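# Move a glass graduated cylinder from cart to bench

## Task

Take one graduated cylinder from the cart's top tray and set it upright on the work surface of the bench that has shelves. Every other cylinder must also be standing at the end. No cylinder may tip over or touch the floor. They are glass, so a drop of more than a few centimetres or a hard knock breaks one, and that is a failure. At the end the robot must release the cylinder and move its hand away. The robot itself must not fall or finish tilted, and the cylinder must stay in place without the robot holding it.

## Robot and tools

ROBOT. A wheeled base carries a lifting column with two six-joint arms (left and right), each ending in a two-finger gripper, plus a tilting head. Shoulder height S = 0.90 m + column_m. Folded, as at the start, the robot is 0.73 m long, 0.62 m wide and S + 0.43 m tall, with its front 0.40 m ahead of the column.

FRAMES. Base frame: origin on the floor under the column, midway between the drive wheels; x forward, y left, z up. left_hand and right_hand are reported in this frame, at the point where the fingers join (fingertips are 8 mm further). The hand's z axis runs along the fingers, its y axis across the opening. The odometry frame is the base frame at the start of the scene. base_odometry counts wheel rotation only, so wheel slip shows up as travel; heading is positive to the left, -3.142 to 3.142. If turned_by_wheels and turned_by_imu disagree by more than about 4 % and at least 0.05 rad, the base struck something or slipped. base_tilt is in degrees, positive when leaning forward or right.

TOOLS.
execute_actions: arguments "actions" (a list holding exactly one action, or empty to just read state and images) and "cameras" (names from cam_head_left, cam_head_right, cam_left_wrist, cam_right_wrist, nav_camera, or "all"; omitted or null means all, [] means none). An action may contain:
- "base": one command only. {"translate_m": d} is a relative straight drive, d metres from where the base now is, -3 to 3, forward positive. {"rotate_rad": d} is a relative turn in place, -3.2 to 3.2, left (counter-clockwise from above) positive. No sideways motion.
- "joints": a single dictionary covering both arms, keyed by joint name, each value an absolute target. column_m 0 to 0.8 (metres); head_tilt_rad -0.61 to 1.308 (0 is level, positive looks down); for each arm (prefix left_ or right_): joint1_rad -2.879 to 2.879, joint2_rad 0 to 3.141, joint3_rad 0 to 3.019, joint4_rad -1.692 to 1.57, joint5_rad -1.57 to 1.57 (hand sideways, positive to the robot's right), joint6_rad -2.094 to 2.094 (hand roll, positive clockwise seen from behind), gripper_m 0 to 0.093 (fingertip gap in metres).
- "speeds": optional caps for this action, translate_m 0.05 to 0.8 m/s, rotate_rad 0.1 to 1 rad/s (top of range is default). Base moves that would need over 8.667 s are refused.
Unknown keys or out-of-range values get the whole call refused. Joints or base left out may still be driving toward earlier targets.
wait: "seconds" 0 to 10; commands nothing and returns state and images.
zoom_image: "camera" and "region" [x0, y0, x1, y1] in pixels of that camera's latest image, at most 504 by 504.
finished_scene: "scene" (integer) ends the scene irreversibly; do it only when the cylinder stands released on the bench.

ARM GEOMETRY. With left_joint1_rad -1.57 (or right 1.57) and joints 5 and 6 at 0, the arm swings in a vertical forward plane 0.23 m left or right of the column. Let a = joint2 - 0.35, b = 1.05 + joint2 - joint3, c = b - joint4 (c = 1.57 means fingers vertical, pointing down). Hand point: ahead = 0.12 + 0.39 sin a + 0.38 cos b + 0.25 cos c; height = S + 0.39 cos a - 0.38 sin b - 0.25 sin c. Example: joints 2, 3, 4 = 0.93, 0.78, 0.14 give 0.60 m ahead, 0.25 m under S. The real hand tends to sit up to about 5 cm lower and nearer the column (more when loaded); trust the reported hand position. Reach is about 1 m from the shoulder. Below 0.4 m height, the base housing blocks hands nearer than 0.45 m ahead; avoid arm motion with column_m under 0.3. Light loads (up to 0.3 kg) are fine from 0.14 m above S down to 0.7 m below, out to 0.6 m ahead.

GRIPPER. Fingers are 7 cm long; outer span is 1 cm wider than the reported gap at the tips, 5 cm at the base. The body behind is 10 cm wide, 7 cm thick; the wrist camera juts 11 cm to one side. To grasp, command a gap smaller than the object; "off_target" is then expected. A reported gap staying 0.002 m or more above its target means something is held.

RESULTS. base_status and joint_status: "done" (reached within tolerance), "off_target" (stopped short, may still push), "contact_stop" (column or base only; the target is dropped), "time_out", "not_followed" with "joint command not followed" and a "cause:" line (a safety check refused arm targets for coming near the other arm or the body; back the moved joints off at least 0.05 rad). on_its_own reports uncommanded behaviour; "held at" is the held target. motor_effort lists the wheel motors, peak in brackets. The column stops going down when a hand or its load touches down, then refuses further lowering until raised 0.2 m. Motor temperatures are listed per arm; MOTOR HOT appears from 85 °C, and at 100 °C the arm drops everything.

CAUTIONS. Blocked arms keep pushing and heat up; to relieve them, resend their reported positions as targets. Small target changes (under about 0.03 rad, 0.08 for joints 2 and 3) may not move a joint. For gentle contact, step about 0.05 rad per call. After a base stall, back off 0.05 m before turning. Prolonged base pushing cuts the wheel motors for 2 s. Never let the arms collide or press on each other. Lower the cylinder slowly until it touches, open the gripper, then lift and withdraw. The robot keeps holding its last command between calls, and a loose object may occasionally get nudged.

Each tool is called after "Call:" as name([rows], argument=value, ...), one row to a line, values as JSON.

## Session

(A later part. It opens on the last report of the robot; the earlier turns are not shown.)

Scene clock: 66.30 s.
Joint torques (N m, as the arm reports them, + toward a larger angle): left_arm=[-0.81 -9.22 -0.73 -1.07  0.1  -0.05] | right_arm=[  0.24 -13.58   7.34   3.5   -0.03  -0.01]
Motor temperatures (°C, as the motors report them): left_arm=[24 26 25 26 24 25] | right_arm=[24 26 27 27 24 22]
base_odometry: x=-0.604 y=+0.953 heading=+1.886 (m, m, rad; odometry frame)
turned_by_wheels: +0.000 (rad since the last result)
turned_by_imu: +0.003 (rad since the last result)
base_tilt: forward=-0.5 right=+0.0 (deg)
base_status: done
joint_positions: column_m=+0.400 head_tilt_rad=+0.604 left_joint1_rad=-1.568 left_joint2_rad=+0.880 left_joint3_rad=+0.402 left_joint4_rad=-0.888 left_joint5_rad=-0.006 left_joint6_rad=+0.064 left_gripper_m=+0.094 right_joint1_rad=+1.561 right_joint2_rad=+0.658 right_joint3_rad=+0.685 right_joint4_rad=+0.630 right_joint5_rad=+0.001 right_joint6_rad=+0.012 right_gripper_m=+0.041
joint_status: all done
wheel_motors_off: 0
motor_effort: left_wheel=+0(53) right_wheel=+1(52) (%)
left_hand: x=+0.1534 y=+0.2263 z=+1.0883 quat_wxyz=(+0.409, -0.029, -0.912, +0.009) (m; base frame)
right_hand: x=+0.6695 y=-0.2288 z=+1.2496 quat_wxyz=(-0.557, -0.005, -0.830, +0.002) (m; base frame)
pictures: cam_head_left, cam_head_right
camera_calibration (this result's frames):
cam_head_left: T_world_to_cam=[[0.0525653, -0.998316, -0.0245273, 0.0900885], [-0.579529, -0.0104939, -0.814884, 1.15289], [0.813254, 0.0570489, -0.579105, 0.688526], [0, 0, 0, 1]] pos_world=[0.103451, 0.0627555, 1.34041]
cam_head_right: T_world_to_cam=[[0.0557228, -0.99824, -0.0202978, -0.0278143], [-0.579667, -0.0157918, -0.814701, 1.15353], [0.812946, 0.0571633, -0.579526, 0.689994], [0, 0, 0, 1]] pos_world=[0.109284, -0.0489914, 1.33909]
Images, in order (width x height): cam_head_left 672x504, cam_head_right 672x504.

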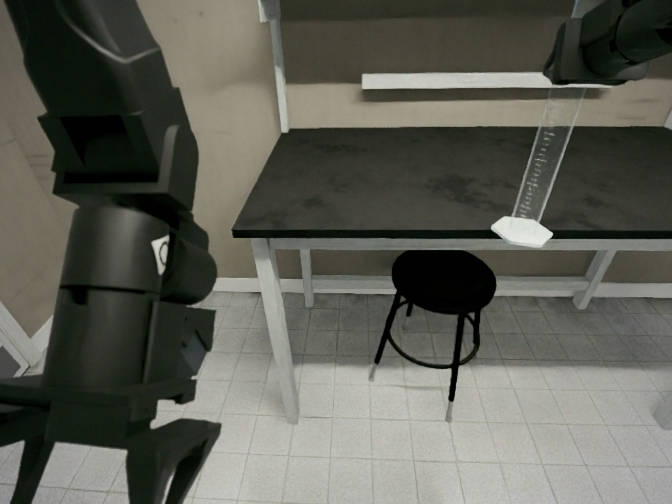

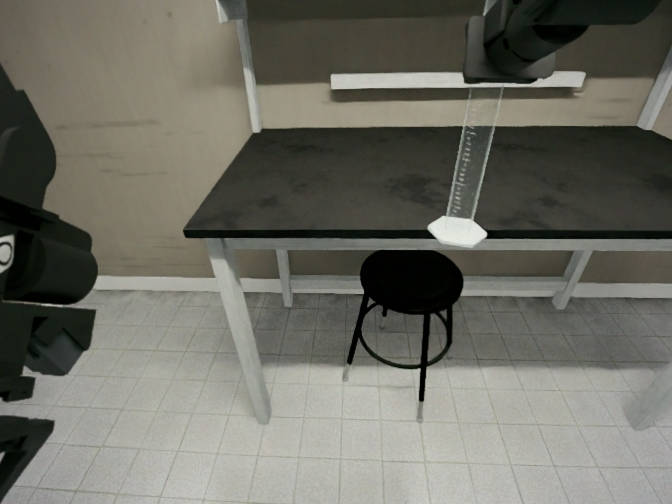

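Call:
execute_actions([
  {"base":{"translate_m":0.35},"speeds":{"translate_m":0.2}},
], cameras=["cam_head_right","nav_camera"])

Call:
execute_actions([
  {"joints":{"column_m":0.35}},
], cameras=["cam_head_right"])

Scene clock: 73.17 s.
Joint torques (N m, as the arm reports them, + toward a larger angle): left_arm=[-0.83 -9.03 -0.74 -1.07  0.1  -0.06] | right_arm=[  0.32 -13.55   7.45   3.55  -0.03   0.  ]
Motor temperatures (°C, as the motors report them): left_arm=[24 26 25 26 24 25] | right_arm=[24 26 27 27 24 22]
base_odometry: x=-0.713 y=+1.286 heading=+1.886 (m, m, rad; odometry frame)
turned_by_wheels: +0.000 (rad since the last result)
turned_by_imu: +0.001 (rad since the last result)
base_tilt: forward=-0.6 right=+0.0 (deg)
base_status: done
joint_positions: column_m=+0.400 head_tilt_rad=+0.604 left_joint1_rad=-1.568 left_joint2_rad=+0.880 left_joint3_rad=+0.403 left_joint4_rad=-0.888 left_joint5_rad=-0.006 left_joint6_rad=+0.064 left_gripper_m=+0.094 right_joint1_rad=+1.561 right_joint2_rad=+0.658 right_joint3_rad=+0.685 right_joint4_rad=+0.630 right_joint5_rad=+0.001 right_joint6_rad=+0.012 right_gripper_m=+0.041
joint_status: not commanded
wheel_motors_off: 0
motor_effort: left_wheel=-4(31) right_wheel=+0(34) (%)
left_hand: x=+0.1538 y=+0.2263 z=+1.0882 quat_wxyz=(+0.409, -0.029, -0.912, +0.009) (m; base frame)
right_hand: x=+0.6692 y=-0.2288 z=+1.2490 quat_wxyz=(-0.557, -0.005, -0.831, +0.002) (m; base frame)
pictures: cam_head_right, nav_camera
camera_calibration (this result's frames):
cam_head_right: T_world_to_cam=[[0.0557196, -0.99824, -0.0203064, -0.0278022], [-0.579793, -0.0157918, -0.814611, 1.15341], [0.812857, 0.0571633, -0.579652, 0.690173], [0, 0, 0, 1]] pos_world=[0.109276, -0.0489914, 1.33908]
Images, in order (width x height): cam_head_right 672x504, nav_camera 672x504.

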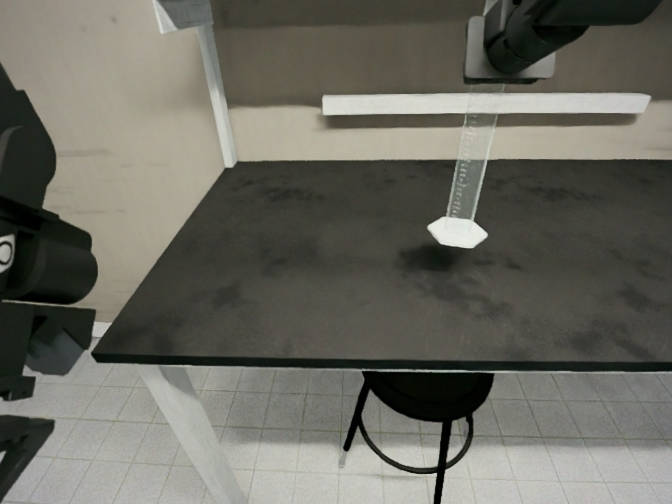

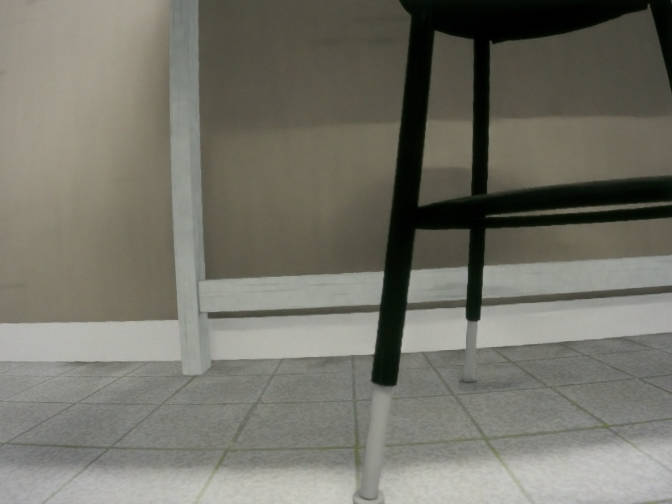

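Scene clock: 74.40 s.
Joint torques (N m, as the arm reports them, + toward a larger angle): left_arm=[-0.81 -9.32 -0.73 -1.07  0.1  -0.05] | right_arm=[  0.29 -13.31   7.43   3.52  -0.02   0.  ]
Motor temperatures (°C, as the motors report them): left_arm=[24 26 25 26 24 25] | right_arm=[24 26 27 27 24 22]
base_odometry: x=-0.713 y=+1.286 heading=+1.886 (m, m, rad; odometry frame)
turned_by_wheels: +0.000 (rad since the last result)
turned_by_imu: +0.000 (rad since the last result)
base_tilt: forward=-0.6 right=+0.0 (deg)
base_status: not commanded
joint_positions: column_m=+0.350 head_tilt_rad=+0.604 left_joint1_rad=-1.568 left_joint2_rad=+0.880 left_joint3_rad=+0.403 left_joint4_rad=-0.888 left_joint5_rad=-0.006 left_joint6_rad=+0.064 left_gripper_m=+0.094 right_joint1_rad=+1.561 right_joint2_rad=+0.658 right_joint3_rad=+0.685 right_joint4_rad=+0.630 right_joint5_rad=+0.001 right_joint6_rad=+0.012 right_gripper_m=+0.041
joint_status: all done
wheel_motors_off: 0
motor_effort: left_wheel=+1(1) right_wheel=+2(1) (%)
left_hand: x=+0.1538 y=+0.2263 z=+1.0383 quat_wxyz=(+0.409, -0.029, -0.912, +0.009) (m; base frame)
right_hand: x=+0.6692 y=-0.2288 z=+1.1991 quat_wxyz=(-0.557, -0.005, -0.831, +0.002) (m; base frame)
pictures: cam_head_right
camera_calibration (this result's frames):
cam_head_right: T_world_to_cam=[[0.0557196, -0.99824, -0.0203064, -0.0288149], [-0.579793, -0.0157918, -0.814611, 1.11278], [0.812856, 0.0571633, -0.579652, 0.661264], [0, 0, 0, 1]] pos_world=[0.109276, -0.0489914, 1.2892]
Images, in order (width x height): cam_head_right 672x504.

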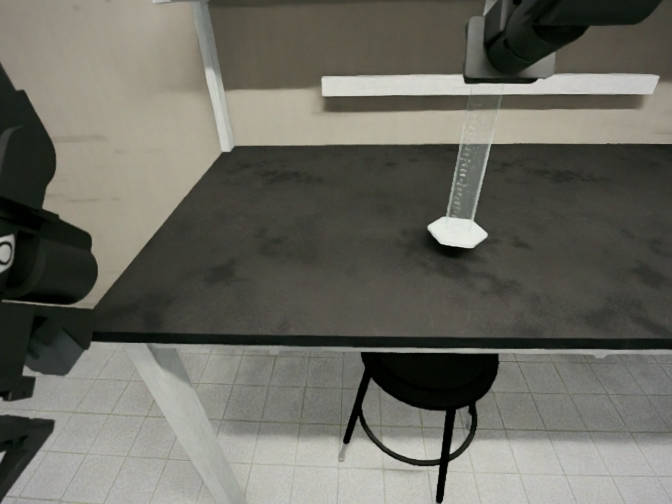

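Call:
execute_actions([
  {"joints":{"column_m":0.325}},
], cameras=["cam_head_right"])

Call:
execute_actions([
  {"joints":{"column_m":0.31}},
], cameras=["cam_head_right"])

Scene clock: 77.53 s.
Joint torques (N m, as the arm reports them, + toward a larger angle): left_arm=[-0.81 -9.34 -0.71 -1.07  0.1  -0.05] | right_arm=[  0.33 -13.49   7.46   3.53  -0.02  -0.01]
Motor temperatures (°C, as the motors report them): left_arm=[24 26 25 26 24 25] | right_arm=[24 26 27 27 24 22]
base_odometry: x=-0.713 y=+1.286 heading=+1.886 (m, m, rad; odometry frame)
turned_by_wheels: +0.000 (rad since the last result)
turned_by_imu: +0.001 (rad since the last result)
base_tilt: forward=-0.6 right=+0.0 (deg)
base_status: not commanded
joint_positions: column_m=+0.325 head_tilt_rad=+0.604 left_joint1_rad=-1.568 left_joint2_rad=+0.880 left_joint3_rad=+0.403 left_joint4_rad=-0.888 left_joint5_rad=-0.006 left_joint6_rad=+0.064 left_gripper_m=+0.094 right_joint1_rad=+1.561 right_joint2_rad=+0.658 right_joint3_rad=+0.685 right_joint4_rad=+0.630 right_joint5_rad=+0.001 right_joint6_rad=+0.012 right_gripper_m=+0.041
joint_status: all done
wheel_motors_off: 0
motor_effort: left_wheel=+0(2) right_wheel=+1(2) (%)
left_hand: x=+0.1538 y=+0.2263 z=+1.0133 quat_wxyz=(+0.409, -0.029, -0.912, +0.009) (m; base frame)
right_hand: x=+0.6692 y=-0.2288 z=+1.1741 quat_wxyz=(-0.557, -0.005, -0.831, +0.002) (m; base frame)
pictures: cam_head_right
camera_calibration (this result's frames):
cam_head_right: T_world_to_cam=[[0.0557196, -0.99824, -0.0203066, -0.0293229], [-0.579795, -0.0157918, -0.814609, 1.0924], [0.812855, 0.0571633, -0.579654, 0.646761], [0, 0, 0, 1]] pos_world=[0.109276, -0.0489914, 1.26418]
Images, in order (width x height): cam_head_right 672x504.

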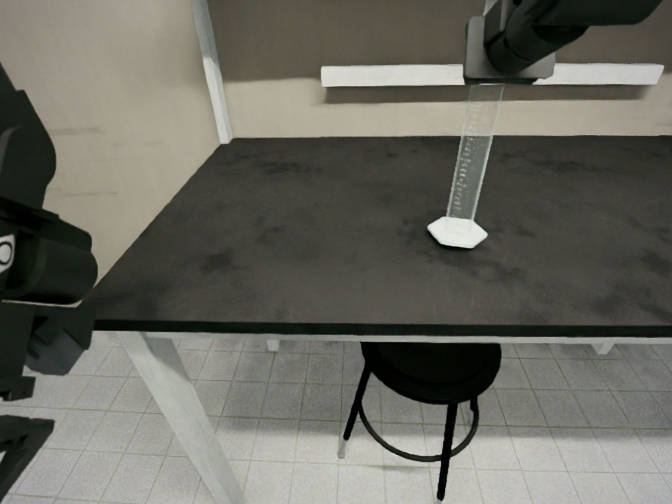

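Scene clock: 78.30 s.
Joint torques (N m, as the arm reports them, + toward a larger angle): left_arm=[-0.8  -9.37 -0.78 -1.07  0.1  -0.05] | right_arm=[  0.33 -13.25   7.53   3.43  -0.03   0.  ]
Motor temperatures (°C, as the motors report them): left_arm=[24 26 25 26 24 25] | right_arm=[24 26 27 27 24 22]
base_odometry: x=-0.713 y=+1.286 heading=+1.886 (m, m, rad; odometry frame)
turned_by_wheels: +0.000 (rad since the last result)
turned_by_imu: +0.000 (rad since the last result)
base_tilt: forward=-0.5 right=+0.0 (deg)
base_status: not commanded
joint_positions: column_m=+0.310 head_tilt_rad=+0.604 left_joint1_rad=-1.568 left_joint2_rad=+0.880 left_joint3_rad=+0.403 left_joint4_rad=-0.888 left_joint5_rad=-0.006 left_joint6_rad=+0.064 left_gripper_m=+0.094 right_joint1_rad=+1.561 right_joint2_rad=+0.655 right_joint3_rad=+0.685 right_joint4_rad=+0.633 right_joint5_rad=+0.001 right_joint6_rad=+0.012 right_gripper_m=+0.041
joint_status: all done
wheel_motors_off: 0
motor_effort: left_wheel=-3(1) right_wheel=+2(2) (%)
left_hand: x=+0.1538 y=+0.2263 z=+0.9983 quat_wxyz=(+0.409, -0.029, -0.912, +0.009) (m; base frame)
right_hand: x=+0.6696 y=-0.2288 z=+1.1615 quat_wxyz=(-0.559, -0.005, -0.829, +0.002) (m; base frame)
pictures: cam_head_right
camera_calibration (this result's frames):
cam_head_right: T_world_to_cam=[[0.0557195, -0.99824, -0.0203067, -0.0296269], [-0.579797, -0.0157918, -0.814608, 1.08019], [0.812854, 0.0571633, -0.579656, 0.63808], [0, 0, 0, 1]] pos_world=[0.109276, -0.0489914, 1.2492]
Images, in order (width x height): cam_head_right 672x504.

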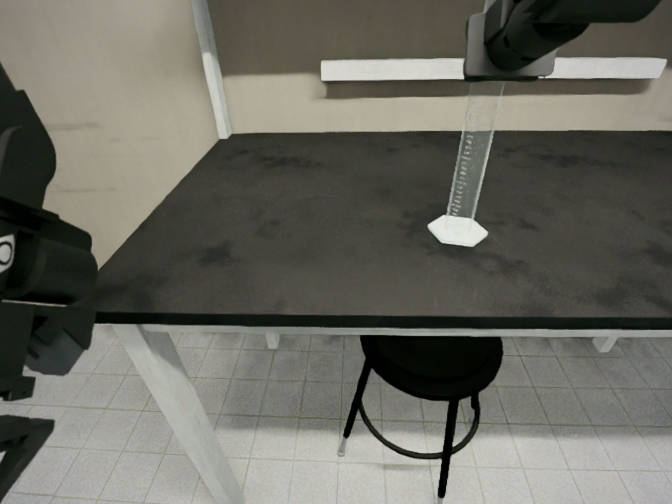

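Just touched. A bit more, then release.

Call:
execute_actions([
  {"joints":{"column_m":0.3}},
], cameras=[])

Call:
execute_actions([
  {"joints":{"right_gripper_m":0.093}},
], cameras=["cam_right_wrist"])

Call:
execute_actions([
  {"base":{"translate_m":-0.3},"speeds":{"translate_m":0.12}},
], cameras=["cam_head_right","cam_right_wrist"])

Scene clock: 80.70 s.
Joint torques (N m, as the arm reports them, + toward a larger angle): left_arm=[-0.8  -9.34 -0.73 -1.07  0.1  -0.05] | right_arm=[  0.26 -12.02   7.62   3.13  -0.01   0.  ]
Motor temperatures (°C, as the motors report them): left_arm=[24 26 25 26 24 25] | right_arm=[24 26 27 27 24 22]
base_odometry: x=-0.713 y=+1.286 heading=+1.886 (m, m, rad; odometry frame)
turned_by_wheels: +0.000 (rad since the last result)
turned_by_imu: +0.001 (rad since the last result)
base_tilt: forward=-0.5 right=+0.0 (deg)
base_status: not commanded
joint_positions: column_m=+0.300 head_tilt_rad=+0.604 left_joint1_rad=-1.568 left_joint2_rad=+0.880 left_joint3_rad=+0.403 left_joint4_rad=-0.888 left_joint5_rad=-0.006 left_joint6_rad=+0.064 left_gripper_m=+0.094 right_joint1_rad=+1.561 right_joint2_rad=+0.639 right_joint3_rad=+0.685 right_joint4_rad=+0.639 right_joint5_rad=+0.000 right_joint6_rad=+0.012 right_gripper_m=+0.041
joint_status: all done
wheel_motors_off: 0
motor_effort: left_wheel=-2(3) right_wheel=+2(2) (%)
left_hand: x=+0.1538 y=+0.2263 z=+0.9883 quat_wxyz=(+0.409, -0.029, -0.912, +0.009) (m; base frame)
right_hand: x=+0.6709 y=-0.2287 z=+1.1617 quat_wxyz=(-0.568, -0.005, -0.823, +0.001) (m; base frame)
pictures: none
No camera images: the call's "cameras" was empty. Leave "cameras" out to get every camera's image.

Scene clock: 81.37 s.
Joint torques (N m, as the arm reports them, + toward a larger angle): left_arm=[-0.83 -9.29 -0.73 -1.05  0.09 -0.06] | right_arm=[  0.37 -12.1    7.59   3.12  -0.02  -0.01]
Motor temperatures (°C, as the motors report them): left_arm=[24 26 25 26 24 25] | right_arm=[24 26 27 27 24 22]
base_odometry: x=-0.713 y=+1.286 heading=+1.886 (m, m, rad; odometry frame)
turned_by_wheels: +0.000 (rad since the last result)
turned_by_imu: +0.000 (rad since the last result)
base_tilt: forward=-0.6 right=+0.0 (deg)
base_status: not commanded
joint_positions: column_m=+0.300 head_tilt_rad=+0.604 left_joint1_rad=-1.568 left_joint2_rad=+0.880 left_joint3_rad=+0.403 left_joint4_rad=-0.888 left_joint5_rad=-0.006 left_joint6_rad=+0.064 left_gripper_m=+0.094 right_joint1_rad=+1.561 right_joint2_rad=+0.640 right_joint3_rad=+0.685 right_joint4_rad=+0.639 right_joint5_rad=+0.000 right_joint6_rad=+0.012 right_gripper_m=+0.093
joint_status: all done
wheel_motors_off: 0
motor_effort: left_wheel=+0(0) right_wheel=+2(3) (%)
left_hand: x=+0.1538 y=+0.2263 z=+0.9883 quat_wxyz=(+0.409, -0.029, -0.912, +0.009) (m; base frame)
right_hand: x=+0.6708 y=-0.2287 z=+1.1608 quat_wxyz=(-0.567, -0.005, -0.823, +0.001) (m; base frame)
pictures: cam_right_wrist
camera_calibration (this result's frames):
cam_right_wrist: T_world_to_cam=[[-0.00276982, -0.999971, -0.00706224, -0.220646], [-0.840429, 0.00615495, -0.541887, 1.2], [0.541915, 0.00443438, -0.840422, 0.736513], [0, 0, 0, 1]] pos_world=[0.60878, -0.231292, 1.26769]
Images, in order (width x height): cam_right_wrist 504x504.

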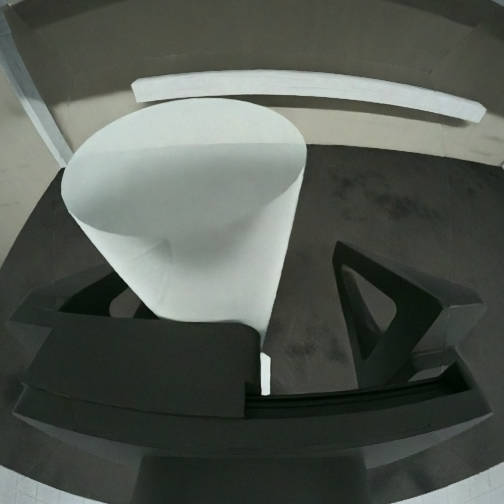

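Scene clock: 84.57 s.
Joint torques (N m, as the arm reports them, + toward a larger angle): left_arm=[-0.8  -9.32 -0.52 -1.07  0.1  -0.05] | right_arm=[  0.33 -12.31   7.56   3.14  -0.01   0.  ]
Motor temperatures (°C, as the motors report them): left_arm=[24 26 25 26 24 25] | right_arm=[24 26 27 27 24 22]
base_odometry: x=-0.620 y=+1.001 heading=+1.887 (m, m, rad; odometry frame)
turned_by_wheels: +0.002 (rad since the last result)
turned_by_imu: +0.002 (rad since the last result)
base_tilt: forward=-0.5 right=+0.0 (deg)
base_status: done
joint_positions: column_m=+0.300 head_tilt_rad=+0.604 left_joint1_rad=-1.568 left_joint2_rad=+0.880 left_joint3_rad=+0.400 left_joint4_rad=-0.888 left_joint5_rad=-0.006 left_joint6_rad=+0.064 left_gripper_m=+0.094 right_joint1_rad=+1.561 right_joint2_rad=+0.642 right_joint3_rad=+0.685 right_joint4_rad=+0.639 right_joint5_rad=+0.000 right_joint6_rad=+0.012 right_gripper_m=+0.093
joint_status: not commanded
wheel_motors_off: 0
motor_effort: left_wheel=+1(42) right_wheel=+0(39) (%)
left_hand: x=+0.1524 y=+0.2263 z=+0.9888 quat_wxyz=(+0.410, -0.029, -0.912, +0.009) (m; base frame)
right_hand: x=+0.6707 y=-0.2287 z=+1.1596 quat_wxyz=(-0.566, -0.005, -0.824, +0.001) (m; base frame)
pictures: cam_head_right, cam_right_wrist
camera_calibration (this result's frames):
cam_head_right: T_world_to_cam=[[0.0557172, -0.99824, -0.0203131, -0.0298219], [-0.579891, -0.0157918, -0.814541, 1.07195], [0.812787, 0.0571633, -0.57975, 0.6324], [0, 0, 0, 1]] pos_world=[0.109271, -0.0489914, 1.23918]
cam_right_wrist: T_world_to_cam=[[-0.00280507, -0.999971, -0.00706687, -0.220636], [-0.841667, 0.00617695, -0.539962, 1.19785], [0.53999, 0.00443332, -0.84166, 0.73824], [0, 0, 0, 1]] pos_world=[0.608928, -0.231302, 1.26658]
Images, in order (width x height): cam_head_right 672x504, cam_right_wrist 504x504.

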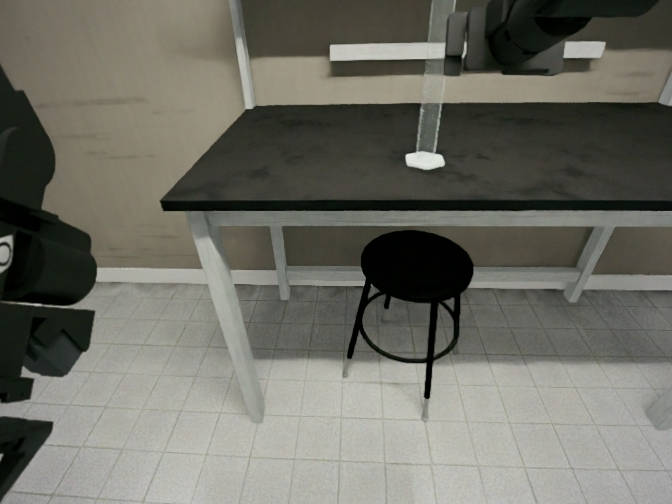

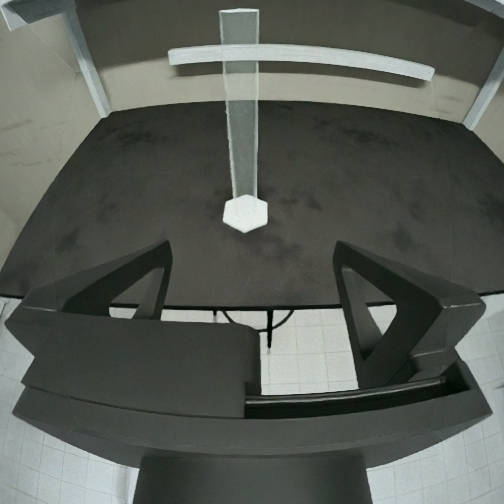

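Standing.

Call:
finished_scene(scene=2)

The scene is finished: the task was done.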